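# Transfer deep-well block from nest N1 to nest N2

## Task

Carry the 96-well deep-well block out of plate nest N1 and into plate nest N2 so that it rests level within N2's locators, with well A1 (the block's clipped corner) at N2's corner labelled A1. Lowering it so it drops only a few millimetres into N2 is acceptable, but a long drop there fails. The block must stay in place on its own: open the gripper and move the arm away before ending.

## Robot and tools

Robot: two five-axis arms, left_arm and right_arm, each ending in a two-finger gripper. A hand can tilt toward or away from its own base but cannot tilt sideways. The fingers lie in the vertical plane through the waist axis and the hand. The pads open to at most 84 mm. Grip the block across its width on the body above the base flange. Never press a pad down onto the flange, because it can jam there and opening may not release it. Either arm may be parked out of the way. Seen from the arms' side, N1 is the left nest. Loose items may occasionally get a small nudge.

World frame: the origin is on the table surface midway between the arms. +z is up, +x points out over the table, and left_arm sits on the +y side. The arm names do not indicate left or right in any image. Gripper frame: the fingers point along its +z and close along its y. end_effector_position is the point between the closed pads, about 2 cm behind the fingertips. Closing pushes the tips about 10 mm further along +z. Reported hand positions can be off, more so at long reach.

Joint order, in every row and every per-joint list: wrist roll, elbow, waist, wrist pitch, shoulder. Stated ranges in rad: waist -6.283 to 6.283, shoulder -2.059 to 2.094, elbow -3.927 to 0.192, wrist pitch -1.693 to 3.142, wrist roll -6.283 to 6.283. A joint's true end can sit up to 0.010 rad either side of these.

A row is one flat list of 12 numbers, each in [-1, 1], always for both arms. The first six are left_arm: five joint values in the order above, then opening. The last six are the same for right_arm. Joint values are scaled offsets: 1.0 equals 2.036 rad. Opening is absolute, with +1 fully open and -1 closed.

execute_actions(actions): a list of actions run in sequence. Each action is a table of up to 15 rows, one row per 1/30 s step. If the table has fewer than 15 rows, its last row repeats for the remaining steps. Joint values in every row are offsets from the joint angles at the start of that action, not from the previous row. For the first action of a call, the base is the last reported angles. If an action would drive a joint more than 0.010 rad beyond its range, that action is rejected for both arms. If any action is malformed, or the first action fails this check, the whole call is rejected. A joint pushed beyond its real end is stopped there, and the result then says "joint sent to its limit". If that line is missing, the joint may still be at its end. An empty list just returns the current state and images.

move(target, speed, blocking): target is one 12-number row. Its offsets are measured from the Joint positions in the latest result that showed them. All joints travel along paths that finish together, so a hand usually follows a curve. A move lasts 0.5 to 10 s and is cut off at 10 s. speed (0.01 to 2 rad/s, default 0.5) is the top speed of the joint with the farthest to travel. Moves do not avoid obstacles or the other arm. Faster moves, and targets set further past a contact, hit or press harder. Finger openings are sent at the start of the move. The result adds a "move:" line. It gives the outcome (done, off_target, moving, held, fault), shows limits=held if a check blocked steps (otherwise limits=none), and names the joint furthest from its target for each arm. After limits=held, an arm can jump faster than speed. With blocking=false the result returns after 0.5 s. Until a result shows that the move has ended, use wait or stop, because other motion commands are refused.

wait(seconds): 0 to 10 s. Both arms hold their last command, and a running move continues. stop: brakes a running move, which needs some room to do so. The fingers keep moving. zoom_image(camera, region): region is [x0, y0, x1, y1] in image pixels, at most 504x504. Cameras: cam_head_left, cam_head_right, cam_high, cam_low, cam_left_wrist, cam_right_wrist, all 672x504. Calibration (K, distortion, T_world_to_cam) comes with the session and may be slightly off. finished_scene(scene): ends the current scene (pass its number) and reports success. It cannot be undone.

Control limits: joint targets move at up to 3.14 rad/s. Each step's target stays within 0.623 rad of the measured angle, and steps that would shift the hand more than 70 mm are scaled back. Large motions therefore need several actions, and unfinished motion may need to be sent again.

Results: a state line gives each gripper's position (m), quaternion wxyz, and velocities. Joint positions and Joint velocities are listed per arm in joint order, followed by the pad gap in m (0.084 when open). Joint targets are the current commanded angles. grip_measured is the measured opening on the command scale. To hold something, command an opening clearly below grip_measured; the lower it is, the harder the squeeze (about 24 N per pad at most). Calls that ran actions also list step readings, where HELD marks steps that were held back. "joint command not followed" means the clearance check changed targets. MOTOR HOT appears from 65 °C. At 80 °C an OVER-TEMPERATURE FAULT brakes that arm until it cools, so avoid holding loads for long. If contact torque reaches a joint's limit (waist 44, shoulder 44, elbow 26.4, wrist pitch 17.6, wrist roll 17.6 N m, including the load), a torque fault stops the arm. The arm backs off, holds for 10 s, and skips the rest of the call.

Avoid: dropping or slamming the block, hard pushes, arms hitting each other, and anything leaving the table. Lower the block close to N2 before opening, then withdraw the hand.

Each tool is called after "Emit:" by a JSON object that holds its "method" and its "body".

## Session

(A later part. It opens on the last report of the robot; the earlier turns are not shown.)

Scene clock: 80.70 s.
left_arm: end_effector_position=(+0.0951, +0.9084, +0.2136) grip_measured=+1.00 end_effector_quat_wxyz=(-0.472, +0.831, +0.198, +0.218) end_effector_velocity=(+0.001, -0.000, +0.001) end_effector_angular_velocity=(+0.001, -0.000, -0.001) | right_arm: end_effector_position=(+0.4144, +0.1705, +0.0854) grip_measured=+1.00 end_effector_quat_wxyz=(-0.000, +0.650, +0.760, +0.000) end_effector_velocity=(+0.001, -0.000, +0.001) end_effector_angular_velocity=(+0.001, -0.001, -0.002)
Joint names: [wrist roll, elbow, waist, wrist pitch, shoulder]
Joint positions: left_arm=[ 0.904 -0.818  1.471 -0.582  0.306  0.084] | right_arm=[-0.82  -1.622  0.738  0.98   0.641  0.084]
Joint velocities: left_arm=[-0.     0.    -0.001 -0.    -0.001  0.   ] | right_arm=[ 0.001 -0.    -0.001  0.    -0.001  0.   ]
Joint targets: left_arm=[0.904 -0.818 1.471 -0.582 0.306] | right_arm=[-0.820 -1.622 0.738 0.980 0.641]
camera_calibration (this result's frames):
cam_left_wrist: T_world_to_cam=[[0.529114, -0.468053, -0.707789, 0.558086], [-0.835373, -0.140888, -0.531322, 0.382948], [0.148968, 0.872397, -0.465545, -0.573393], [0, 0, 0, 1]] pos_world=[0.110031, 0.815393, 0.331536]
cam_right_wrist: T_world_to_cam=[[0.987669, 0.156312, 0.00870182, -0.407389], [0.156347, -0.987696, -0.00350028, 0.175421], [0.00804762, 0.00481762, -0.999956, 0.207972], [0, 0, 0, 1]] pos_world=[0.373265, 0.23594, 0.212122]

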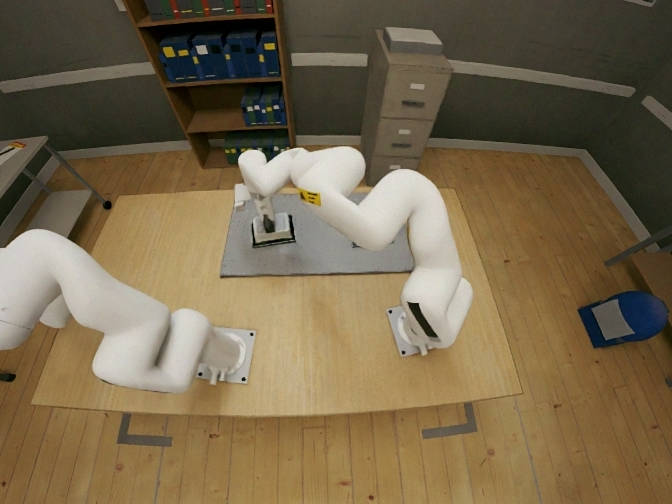

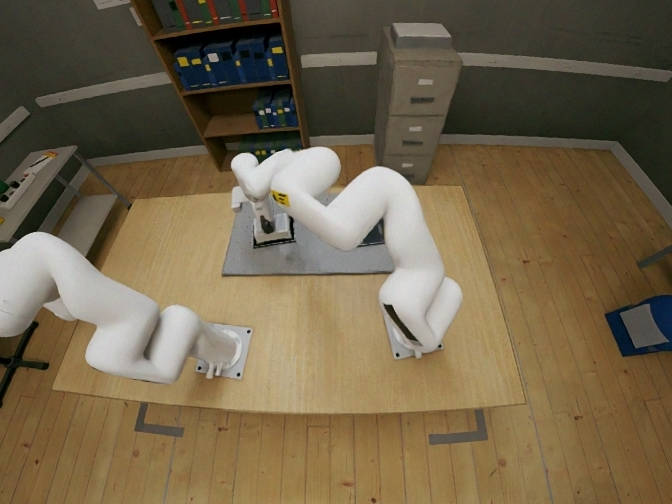

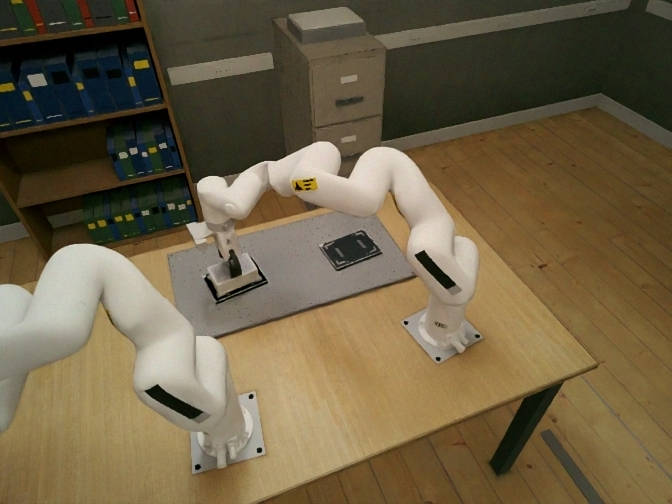

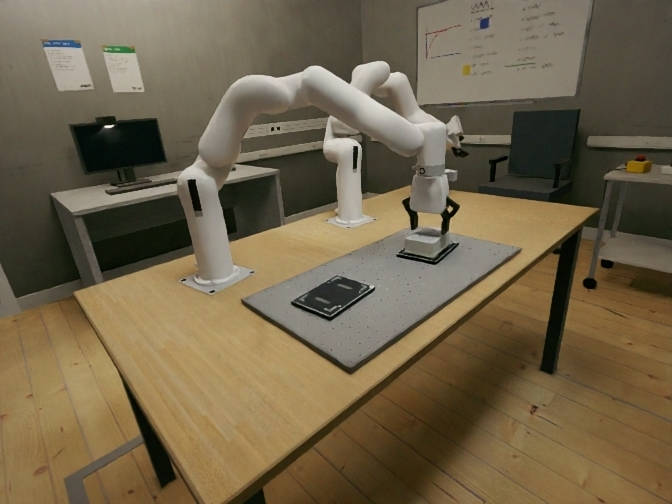

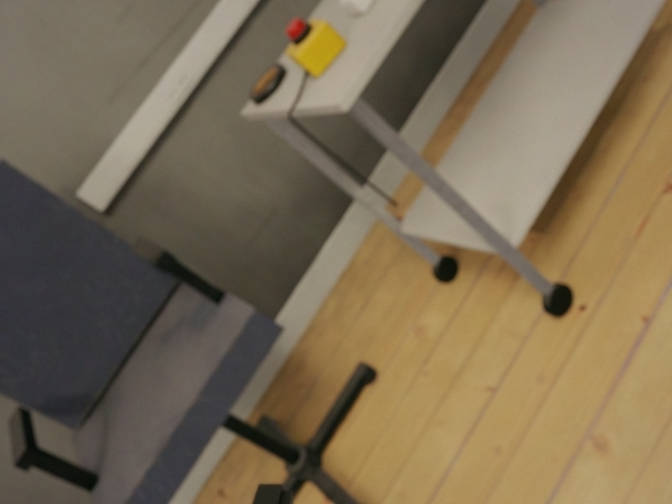

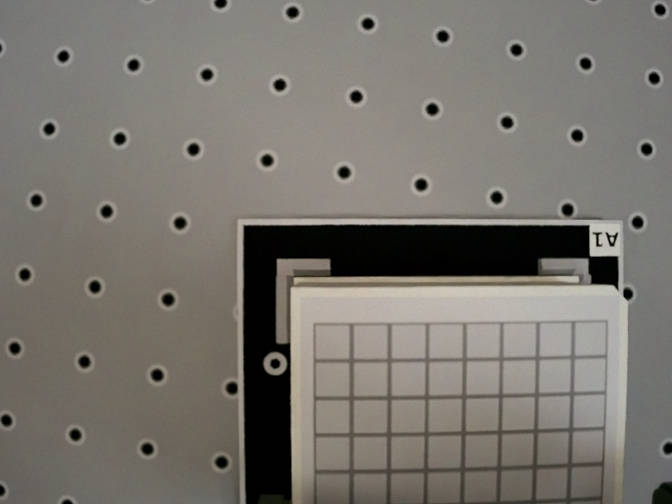

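Emit:
{"method": "move", "body": {"target": [0,0,0,0,0,1, 0.00092,0.00564,0.00092,-0.00676,0.00112,1], "speed": 0.05}}

Emit:
{"method": "zoom_image", "body": {"camera": "cam_right_wrist", "region": [240, 444, 340, 504]}}

Emit:
{"method": "zoom_image", "body": {"camera": "cam_right_wrist", "region": [572, 444, 672, 504]}}

Emit:
{"method": "zoom_image", "body": {"camera": "cam_low", "region": [390, 190, 470, 270]}}

Scene clock: 101.80 s.
left_arm: end_effector_position=(+0.0951, +0.9084, +0.2136) grip_measured=+1.00 end_effector_quat_wxyz=(-0.472, +0.831, +0.198, +0.218) end_effector_velocity=(-0.000, -0.000, -0.001) end_effector_angular_velocity=(-0.001, -0.001, +0.001) | right_arm: end_effector_position=(+0.4127, +0.1702, +0.0805) grip_measured=+1.00 end_effector_quat_wxyz=(-0.000, +0.650, +0.760, +0.000) end_effector_velocity=(-0.000, +0.001, +0.000) end_effector_angular_velocity=(+0.002, -0.001, -0.000)
Joint names: [wrist roll, elbow, waist, wrist pitch, shoulder]
Joint positions: left_arm=[ 0.904 -0.818  1.471 -0.582  0.306  0.084] | right_arm=[-0.818 -1.611  0.74   0.967  0.643  0.084]
Joint velocities: left_arm=[-0.001  0.     0.001 -0.001  0.001  0.   ] | right_arm=[ 0.002  0.     0.002 -0.002 -0.     0.   ]
Joint targets: left_arm=[0.904 -0.818 1.471 -0.582 0.306] | right_arm=[-0.818 -1.610 0.740 0.967 0.643]
move: done; limits=none; left_arm: farthest joint: the waist, 0.000 radians from its target (0.000 radians at the start); right_arm: farthest joint: the wrist pitch, 0.001 radians from its target (0.014 radians at the start)
camera_calibration (this result's frames):
cam_left_wrist: T_world_to_cam=[[0.529114, -0.468053, -0.707789, 0.558086], [-0.835372, -0.140888, -0.531322, 0.382948], [0.148968, 0.872397, -0.465545, -0.573393], [0, 0, 0, 1]] pos_world=[0.110031, 0.815393, 0.331536]
cam_right_wrist: T_world_to_cam=[[0.98767, 0.156307, 0.00874656, -0.405637], [0.156343, -0.987696, -0.00354313, 0.175362], [0.00808513, 0.0048669, -0.999955, 0.203077], [0, 0, 0, 1]] pos_world=[0.371577, 0.235621, 0.207237]

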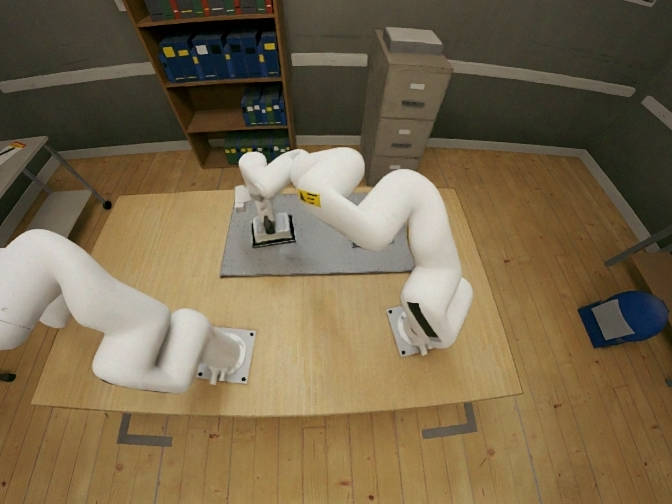

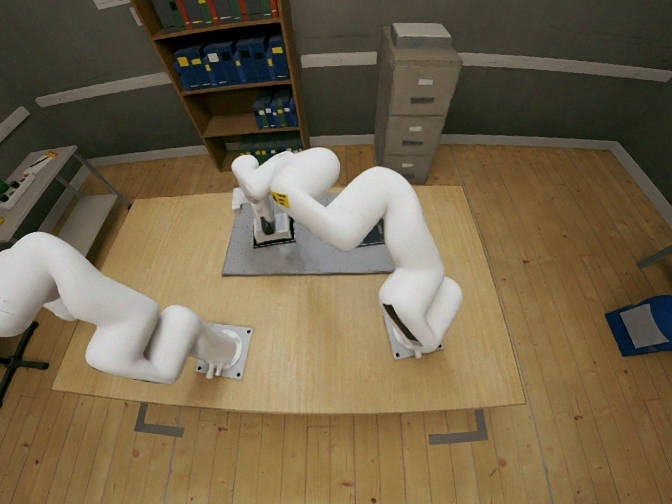

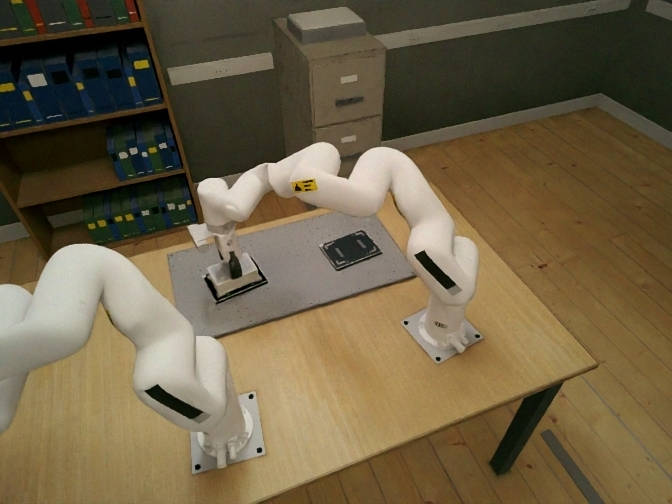

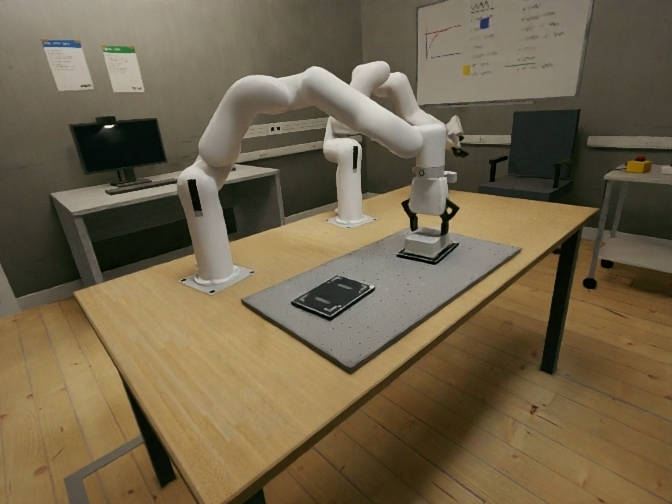

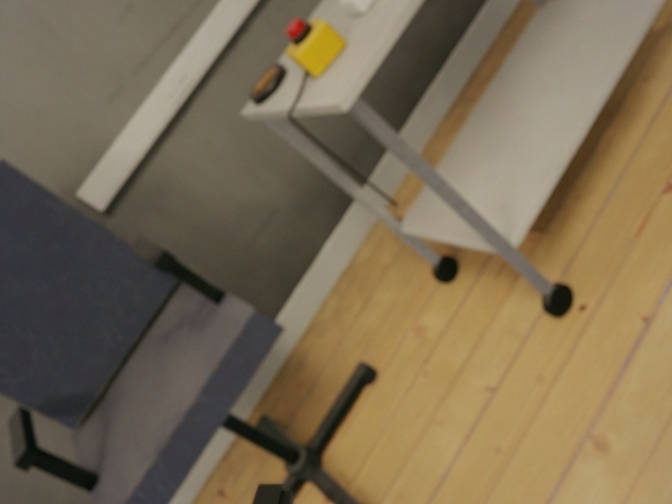

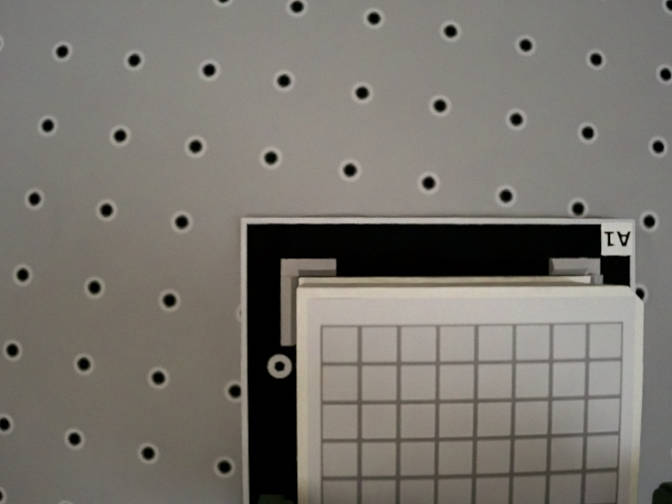

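Region (240, 444, 340, 504) of cam_right_wrist's 672x504 image, scaled by 5.040, with more detail than that image has; it fills the top 302 rows of this view, and the rest is white.

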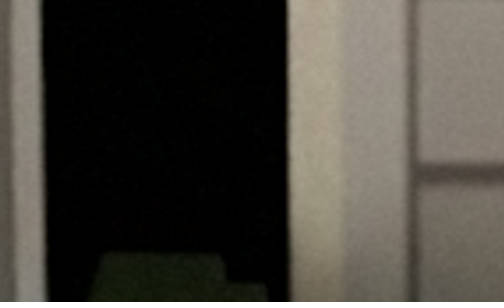

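Region (572, 444, 672, 504) of cam_right_wrist's 672x504 image, scaled by 5.040, with more detail than that image has; it fills the top 302 rows of this view, and the rest is white.

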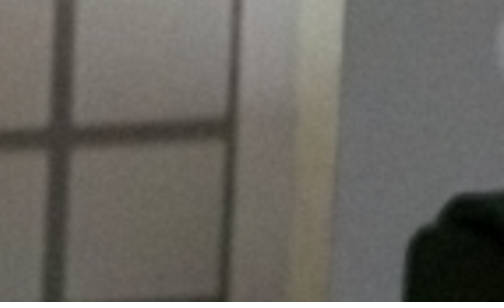

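Region (390, 190, 470, 270) of cam_low's 672x504 image, scaled by 6.300, with more detail than that image has.

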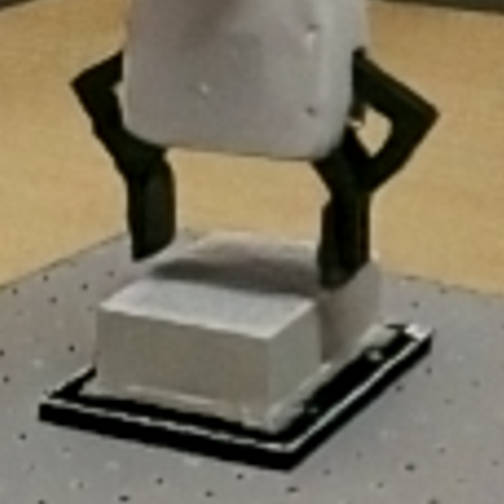

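Emit:
{"method": "move", "body": {"target": [0,0,0,0,0,1, 0.0001,0.00178,0.0001,-0.00432,0.00253,1], "speed": 0.02}}

Emit:
{"method": "zoom_image", "body": {"camera": "cam_right_wrist", "region": [240, 444, 340, 504]}}

Emit:
{"method": "zoom_image", "body": {"camera": "cam_right_wrist", "region": [572, 444, 672, 504]}}

Scene clock: 109.03 s.
left_arm: end_effector_position=(+0.0951, +0.9084, +0.2136) grip_measured=+1.00 end_effector_quat_wxyz=(-0.472, +0.831, +0.198, +0.218) end_effector_velocity=(-0.000, +0.000, +0.001) end_effector_angular_velocity=(+0.002, -0.001, +0.001) | right_arm: end_effector_position=(+0.4125, +0.1701, +0.0766) grip_measured=+1.00 end_effector_quat_wxyz=(-0.000, +0.650, +0.760, +0.000) end_effector_velocity=(+0.000, +0.001, +0.000) end_effector_angular_velocity=(+0.002, -0.001, +0.001)
Joint names: [wrist roll, elbow, waist, wrist pitch, shoulder]
Joint positions: left_arm=[ 0.904 -0.818  1.471 -0.582  0.306  0.084] | right_arm=[-0.818 -1.607  0.74   0.958  0.648  0.084]
Joint velocities: left_arm=[-0.    -0.     0.    -0.001 -0.001  0.   ] | right_arm=[-0.001 -0.     0.    -0.002  0.     0.   ]
Joint targets: left_arm=[0.904 -0.818 1.471 -0.582 0.306] | right_arm=[-0.818 -1.607 0.740 0.958 0.648]
move: done; limits=none; left_arm: farthest joint: the waist, 0.000 radians from its target (0.000 radians at the start); right_arm: farthest joint: the waist, 0.000 radians from its target (0.000 radians at the start)
camera_calibration (this result's frames):
cam_left_wrist: T_world_to_cam=[[0.529114, -0.468053, -0.707789, 0.558085], [-0.835372, -0.140888, -0.531322, 0.382948], [0.148968, 0.872397, -0.465544, -0.573393], [0, 0, 0, 1]] pos_world=[0.110031, 0.815393, 0.331536]
cam_right_wrist: T_world_to_cam=[[0.98767, 0.156308, 0.00874086, -0.405408], [0.156343, -0.987696, -0.0035379, 0.175334], [0.00808032, 0.00486085, -0.999956, 0.199194], [0, 0, 0, 1]] pos_world=[0.371387, 0.235577, 0.203349]

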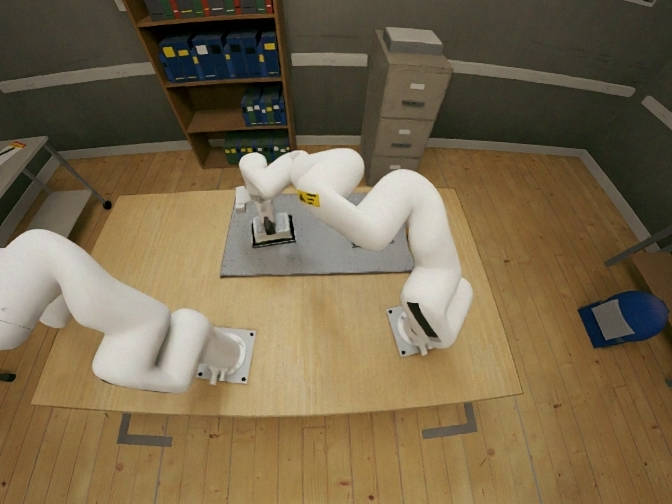

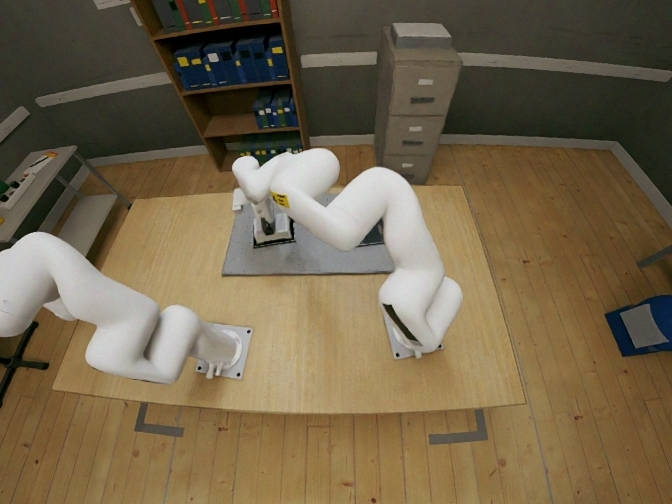

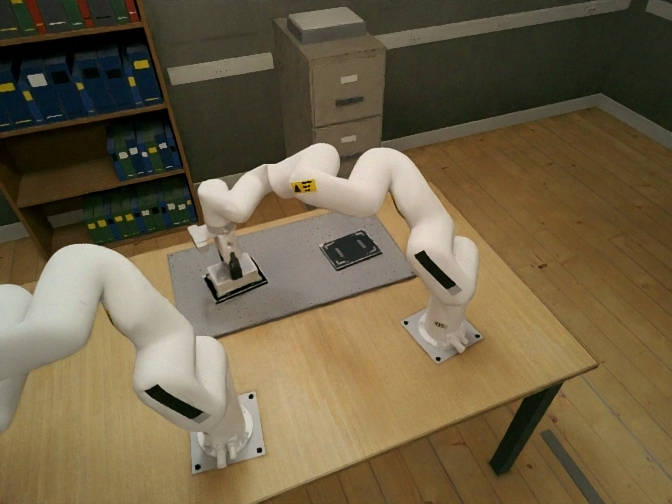

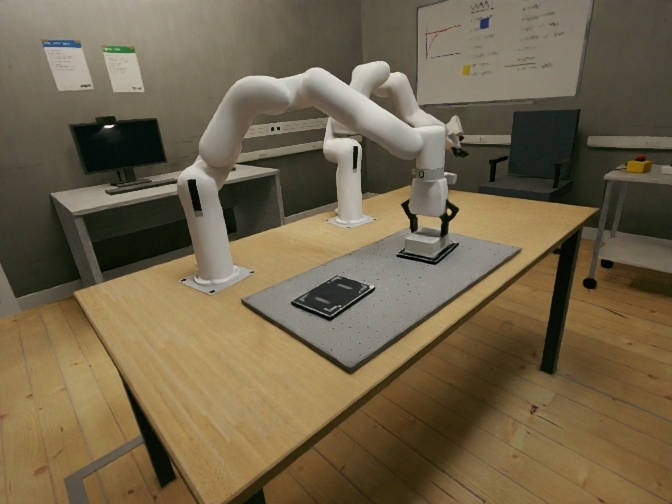

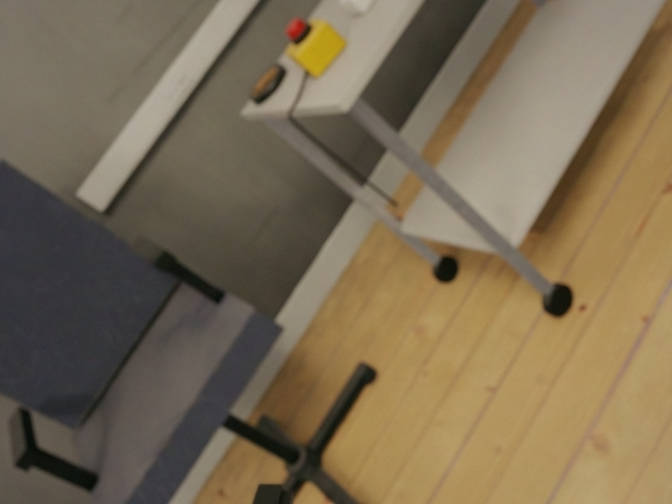

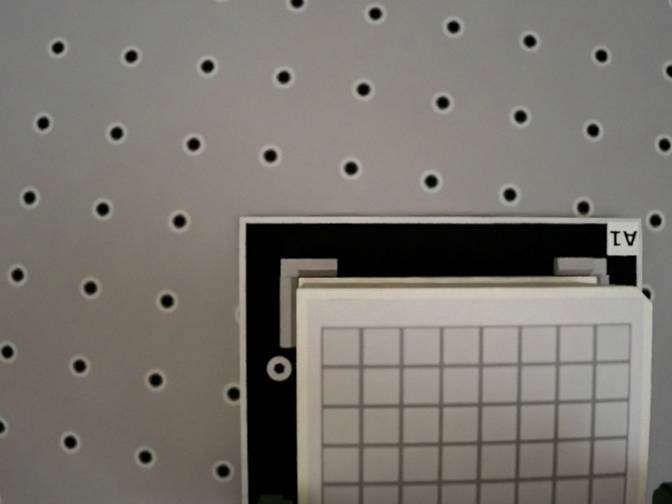

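Region (240, 444, 340, 504) of cam_right_wrist's 672x504 image, scaled by 5.040, with more detail than that image has; it fills the top 302 rows of this view, and the rest is white.

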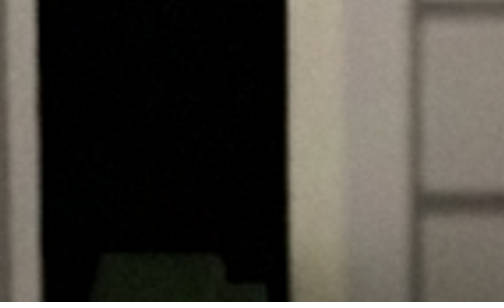

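Region (572, 444, 672, 504) of cam_right_wrist's 672x504 image, scaled by 5.040, with more detail than that image has; it fills the top 302 rows of this view, and the rest is white.

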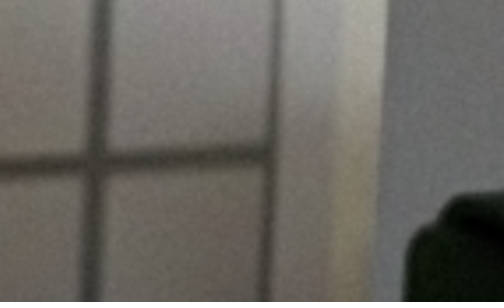

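Emit:
{"method": "move", "body": {"target": [0,0,0,0,0,1, 0,0.00085,0,-0.00305,0.0022,1], "speed": 0.015}}

Emit:
{"method": "zoom_image", "body": {"camera": "cam_right_wrist", "region": [240, 444, 340, 504]}}

Emit:
{"method": "zoom_image", "body": {"camera": "cam_right_wrist", "region": [572, 444, 672, 504]}}

Emit:
{"method": "zoom_image", "body": {"camera": "cam_low", "region": [390, 190, 470, 270]}}

Scene clock: 113.13 s.
left_arm: end_effector_position=(+0.0951, +0.9084, +0.2136) grip_measured=+1.00 end_effector_quat_wxyz=(-0.472, +0.831, +0.198, +0.218) end_effector_velocity=(+0.000, +0.000, -0.000) end_effector_angular_velocity=(+0.001, -0.001, +0.000) | right_arm: end_effector_position=(+0.4125, +0.1701, +0.0737) grip_measured=+1.00 end_effector_quat_wxyz=(-0.000, +0.650, +0.760, +0.000) end_effector_velocity=(+0.000, +0.001, +0.000) end_effector_angular_velocity=(+0.002, -0.001, -0.000)
Joint names: [wrist roll, elbow, waist, wrist pitch, shoulder]
Joint positions: left_arm=[ 0.904 -0.818  1.471 -0.582  0.306  0.084] | right_arm=[-0.818 -1.605  0.74   0.952  0.653  0.084]
Joint velocities: left_arm=[-0.    -0.    -0.    -0.002  0.001 -0.   ] | right_arm=[ 0.    -0.001  0.    -0.002  0.    -0.   ]
Joint targets: left_arm=[0.904 -0.818 1.471 -0.582 0.306] | right_arm=[-0.818 -1.605 0.740 0.952 0.653]
move: done; limits=none; left_arm: farthest joint: the waist, 0.000 radians from its target (0.000 radians at the start); right_arm: farthest joint: the waist, 0.000 radians from its target (0.000 radians at the start)
camera_calibration (this result's frames):
cam_left_wrist: T_world_to_cam=[[0.529114, -0.468053, -0.707789, 0.558085], [-0.835372, -0.140888, -0.531322, 0.382948], [0.148968, 0.872397, -0.465544, -0.573393], [0, 0, 0, 1]] pos_world=[0.110031, 0.815393, 0.331536]
cam_right_wrist: T_world_to_cam=[[0.98767, 0.156308, 0.0086835, -0.405387], [0.156343, -0.987697, -0.00348414, 0.175328], [0.00803207, 0.00479879, -0.999956, 0.196297], [0, 0, 0, 1]] pos_world=[0.371401, 0.235594, 0.200419]

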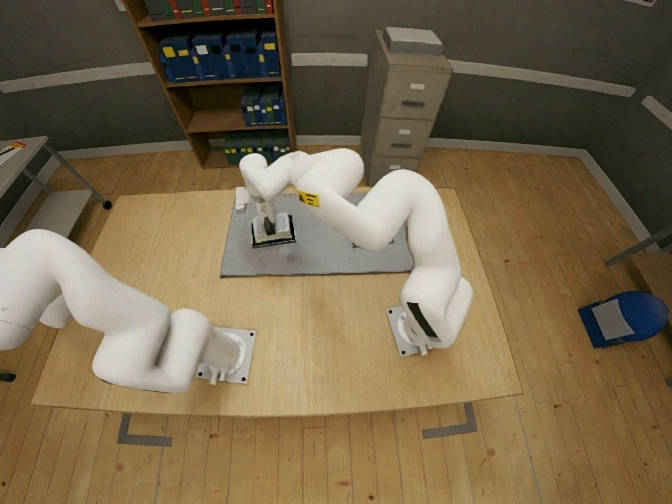

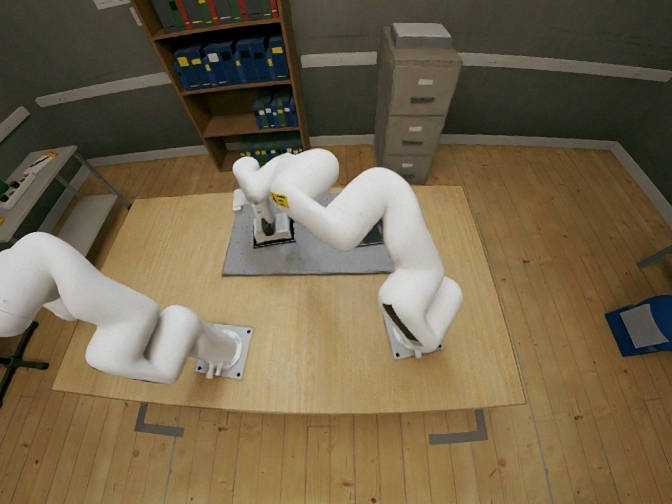

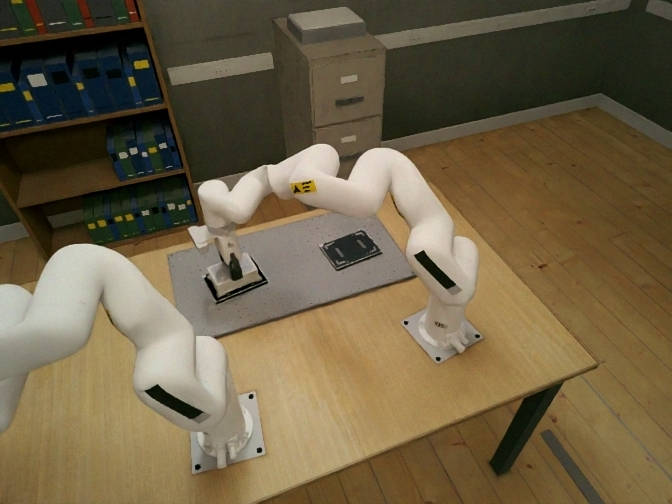

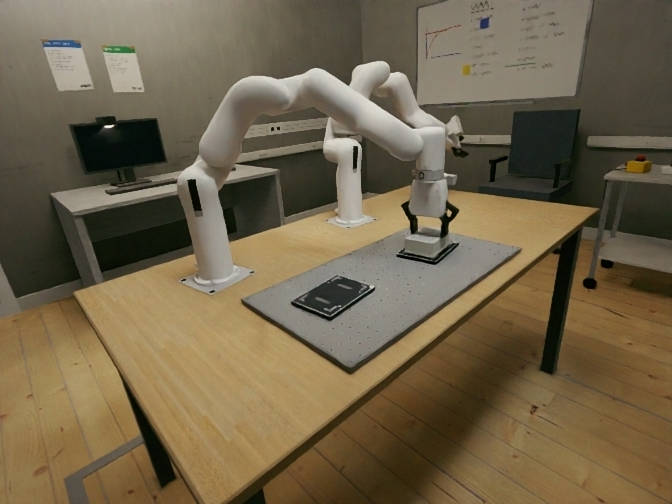

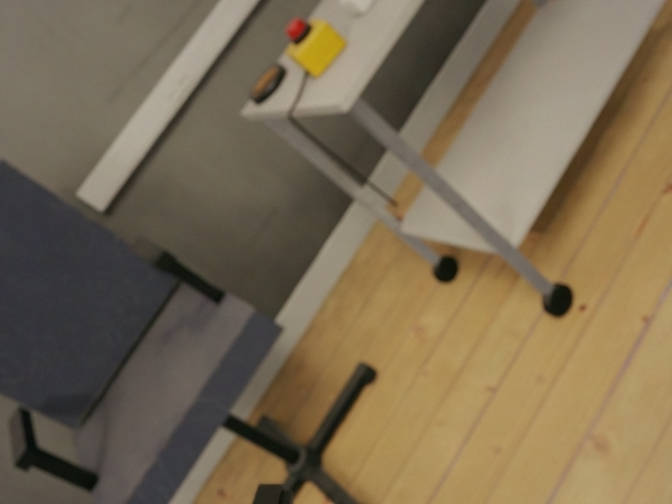

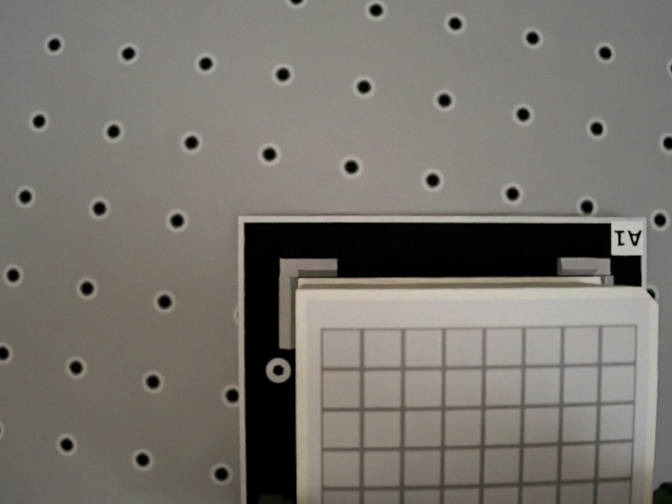

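Region (240, 444, 340, 504) of cam_right_wrist's 672x504 image, scaled by 5.040, with more detail than that image has; it fills the top 302 rows of this view, and the rest is white.

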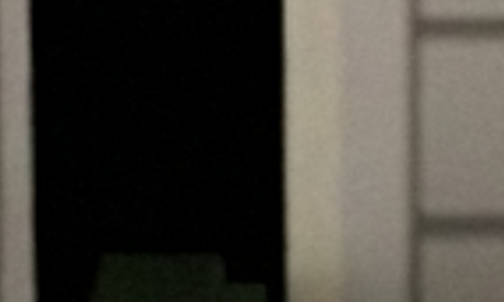

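Region (572, 444, 672, 504) of cam_right_wrist's 672x504 image, scaled by 5.040, with more detail than that image has; it fills the top 302 rows of this view, and the rest is white.

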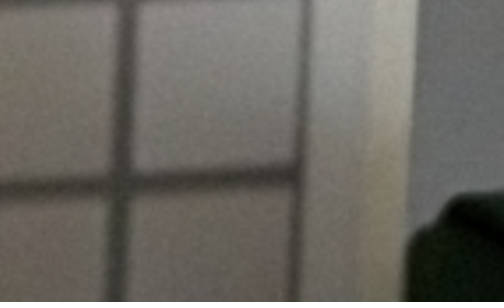

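Region (390, 190, 470, 270) of cam_low's 672x504 image, scaled by 6.300, with more detail than that image has.

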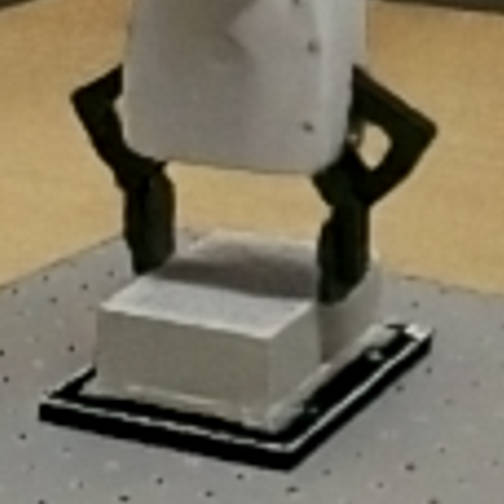

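Emit:
{"method": "move", "body": {"target": [0,0,0,0,0,1, -0.00017,0.00056,-0.00017,-0.00388,0.00331,1], "speed": 0.012}}

Emit:
{"method": "zoom_image", "body": {"camera": "cam_right_wrist", "region": [240, 444, 340, 504]}}

Emit:
{"method": "zoom_image", "body": {"camera": "cam_right_wrist", "region": [572, 444, 672, 504]}}

Scene clock: 120.33 s.
left_arm: end_effector_position=(+0.0951, +0.9084, +0.2136) grip_measured=+1.00 end_effector_quat_wxyz=(-0.472, +0.831, +0.198, +0.218) end_effector_velocity=(+0.000, -0.000, +0.000) end_effector_angular_velocity=(+0.001, -0.001, -0.000) | right_arm: end_effector_position=(+0.4128, +0.1702, +0.0698) grip_measured=+1.00 end_effector_quat_wxyz=(-0.000, +0.650, +0.760, +0.000) end_effector_velocity=(-0.001, +0.001, -0.000) end_effector_angular_velocity=(+0.001, -0.001, +0.003)
Joint names: [wrist roll, elbow, waist, wrist pitch, shoulder]
Joint positions: left_arm=[ 0.904 -0.818  1.471 -0.582  0.306  0.084] | right_arm=[-0.818 -1.604  0.74   0.945  0.659  0.084]
Joint velocities: left_arm=[-0.001 -0.    -0.001 -0.001  0.    -0.   ] | right_arm=[-0.    -0.     0.003 -0.002  0.     0.   ]
Joint targets: left_arm=[0.904 -0.818 1.471 -0.582 0.306] | right_arm=[-0.818 -1.604 0.740 0.944 0.659]
move: done; limits=none; left_arm: farthest joint: the waist, 0.000 radians from its target (0.000 radians at the start); right_arm: farthest joint: the waist, 0.000 radians from its target (0.000 radians at the start)
camera_calibration (this result's frames):
cam_left_wrist: T_world_to_cam=[[0.529114, -0.468053, -0.707789, 0.558086], [-0.835372, -0.140888, -0.531322, 0.382948], [0.148968, 0.872397, -0.465544, -0.573393], [0, 0, 0, 1]] pos_world=[0.110031, 0.815393, 0.331536]
cam_right_wrist: T_world_to_cam=[[0.987671, 0.156307, 0.00864339, -0.40564], [0.156341, -0.987697, -0.00344642, 0.175298], [0.00799835, 0.00475524, -0.999957, 0.192367], [0, 0, 0, 1]] pos_world=[0.371694, 0.235631, 0.196469]

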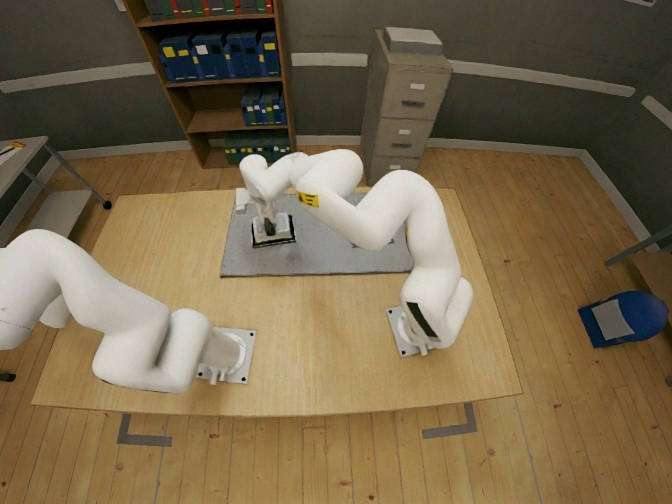

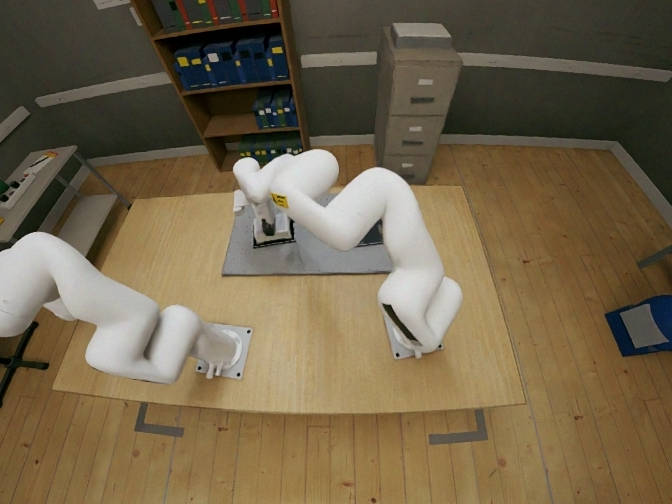

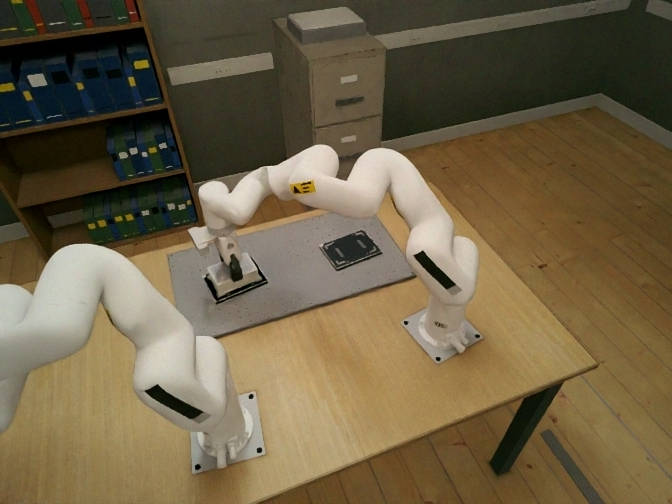

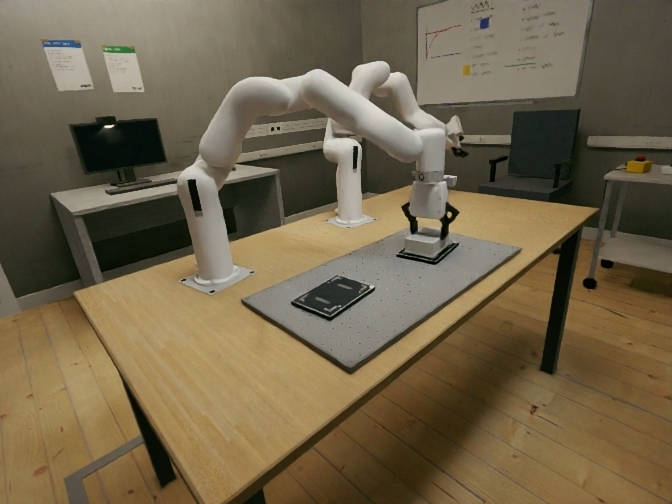

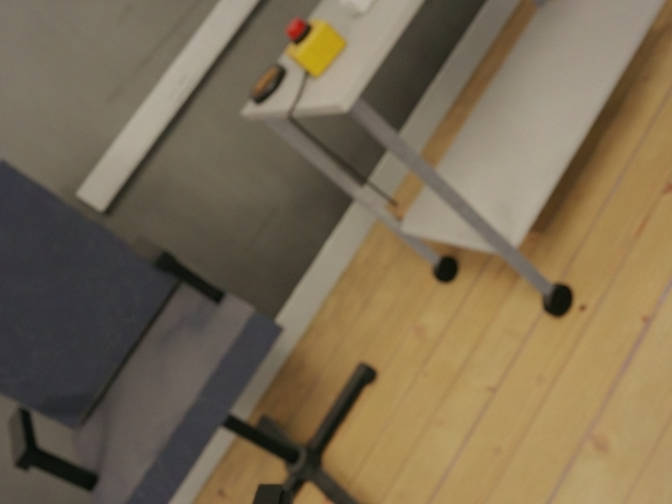

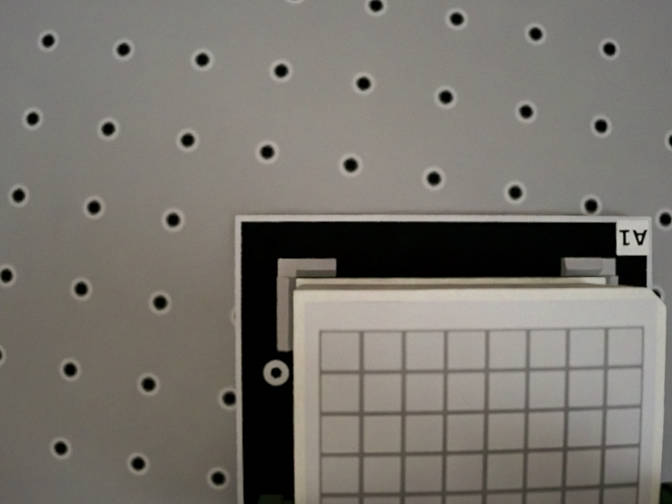

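Region (240, 444, 340, 504) of cam_right_wrist's 672x504 image, scaled by 5.040, with more detail than that image has; it fills the top 302 rows of this view, and the rest is white.

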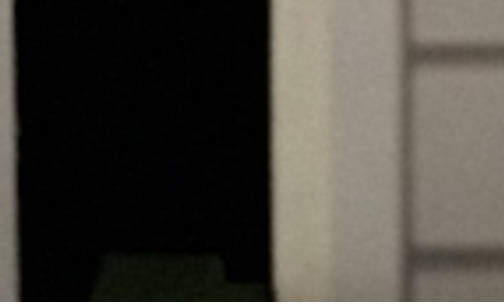

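Region (572, 444, 672, 504) of cam_right_wrist's 672x504 image, scaled by 5.040, with more detail than that image has; it fills the top 302 rows of this view, and the rest is white.

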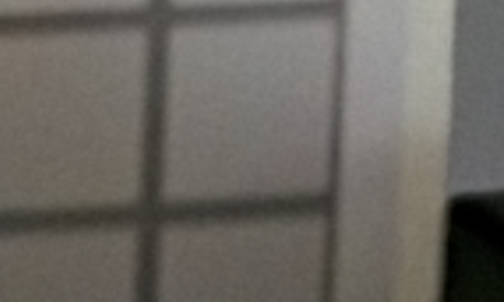

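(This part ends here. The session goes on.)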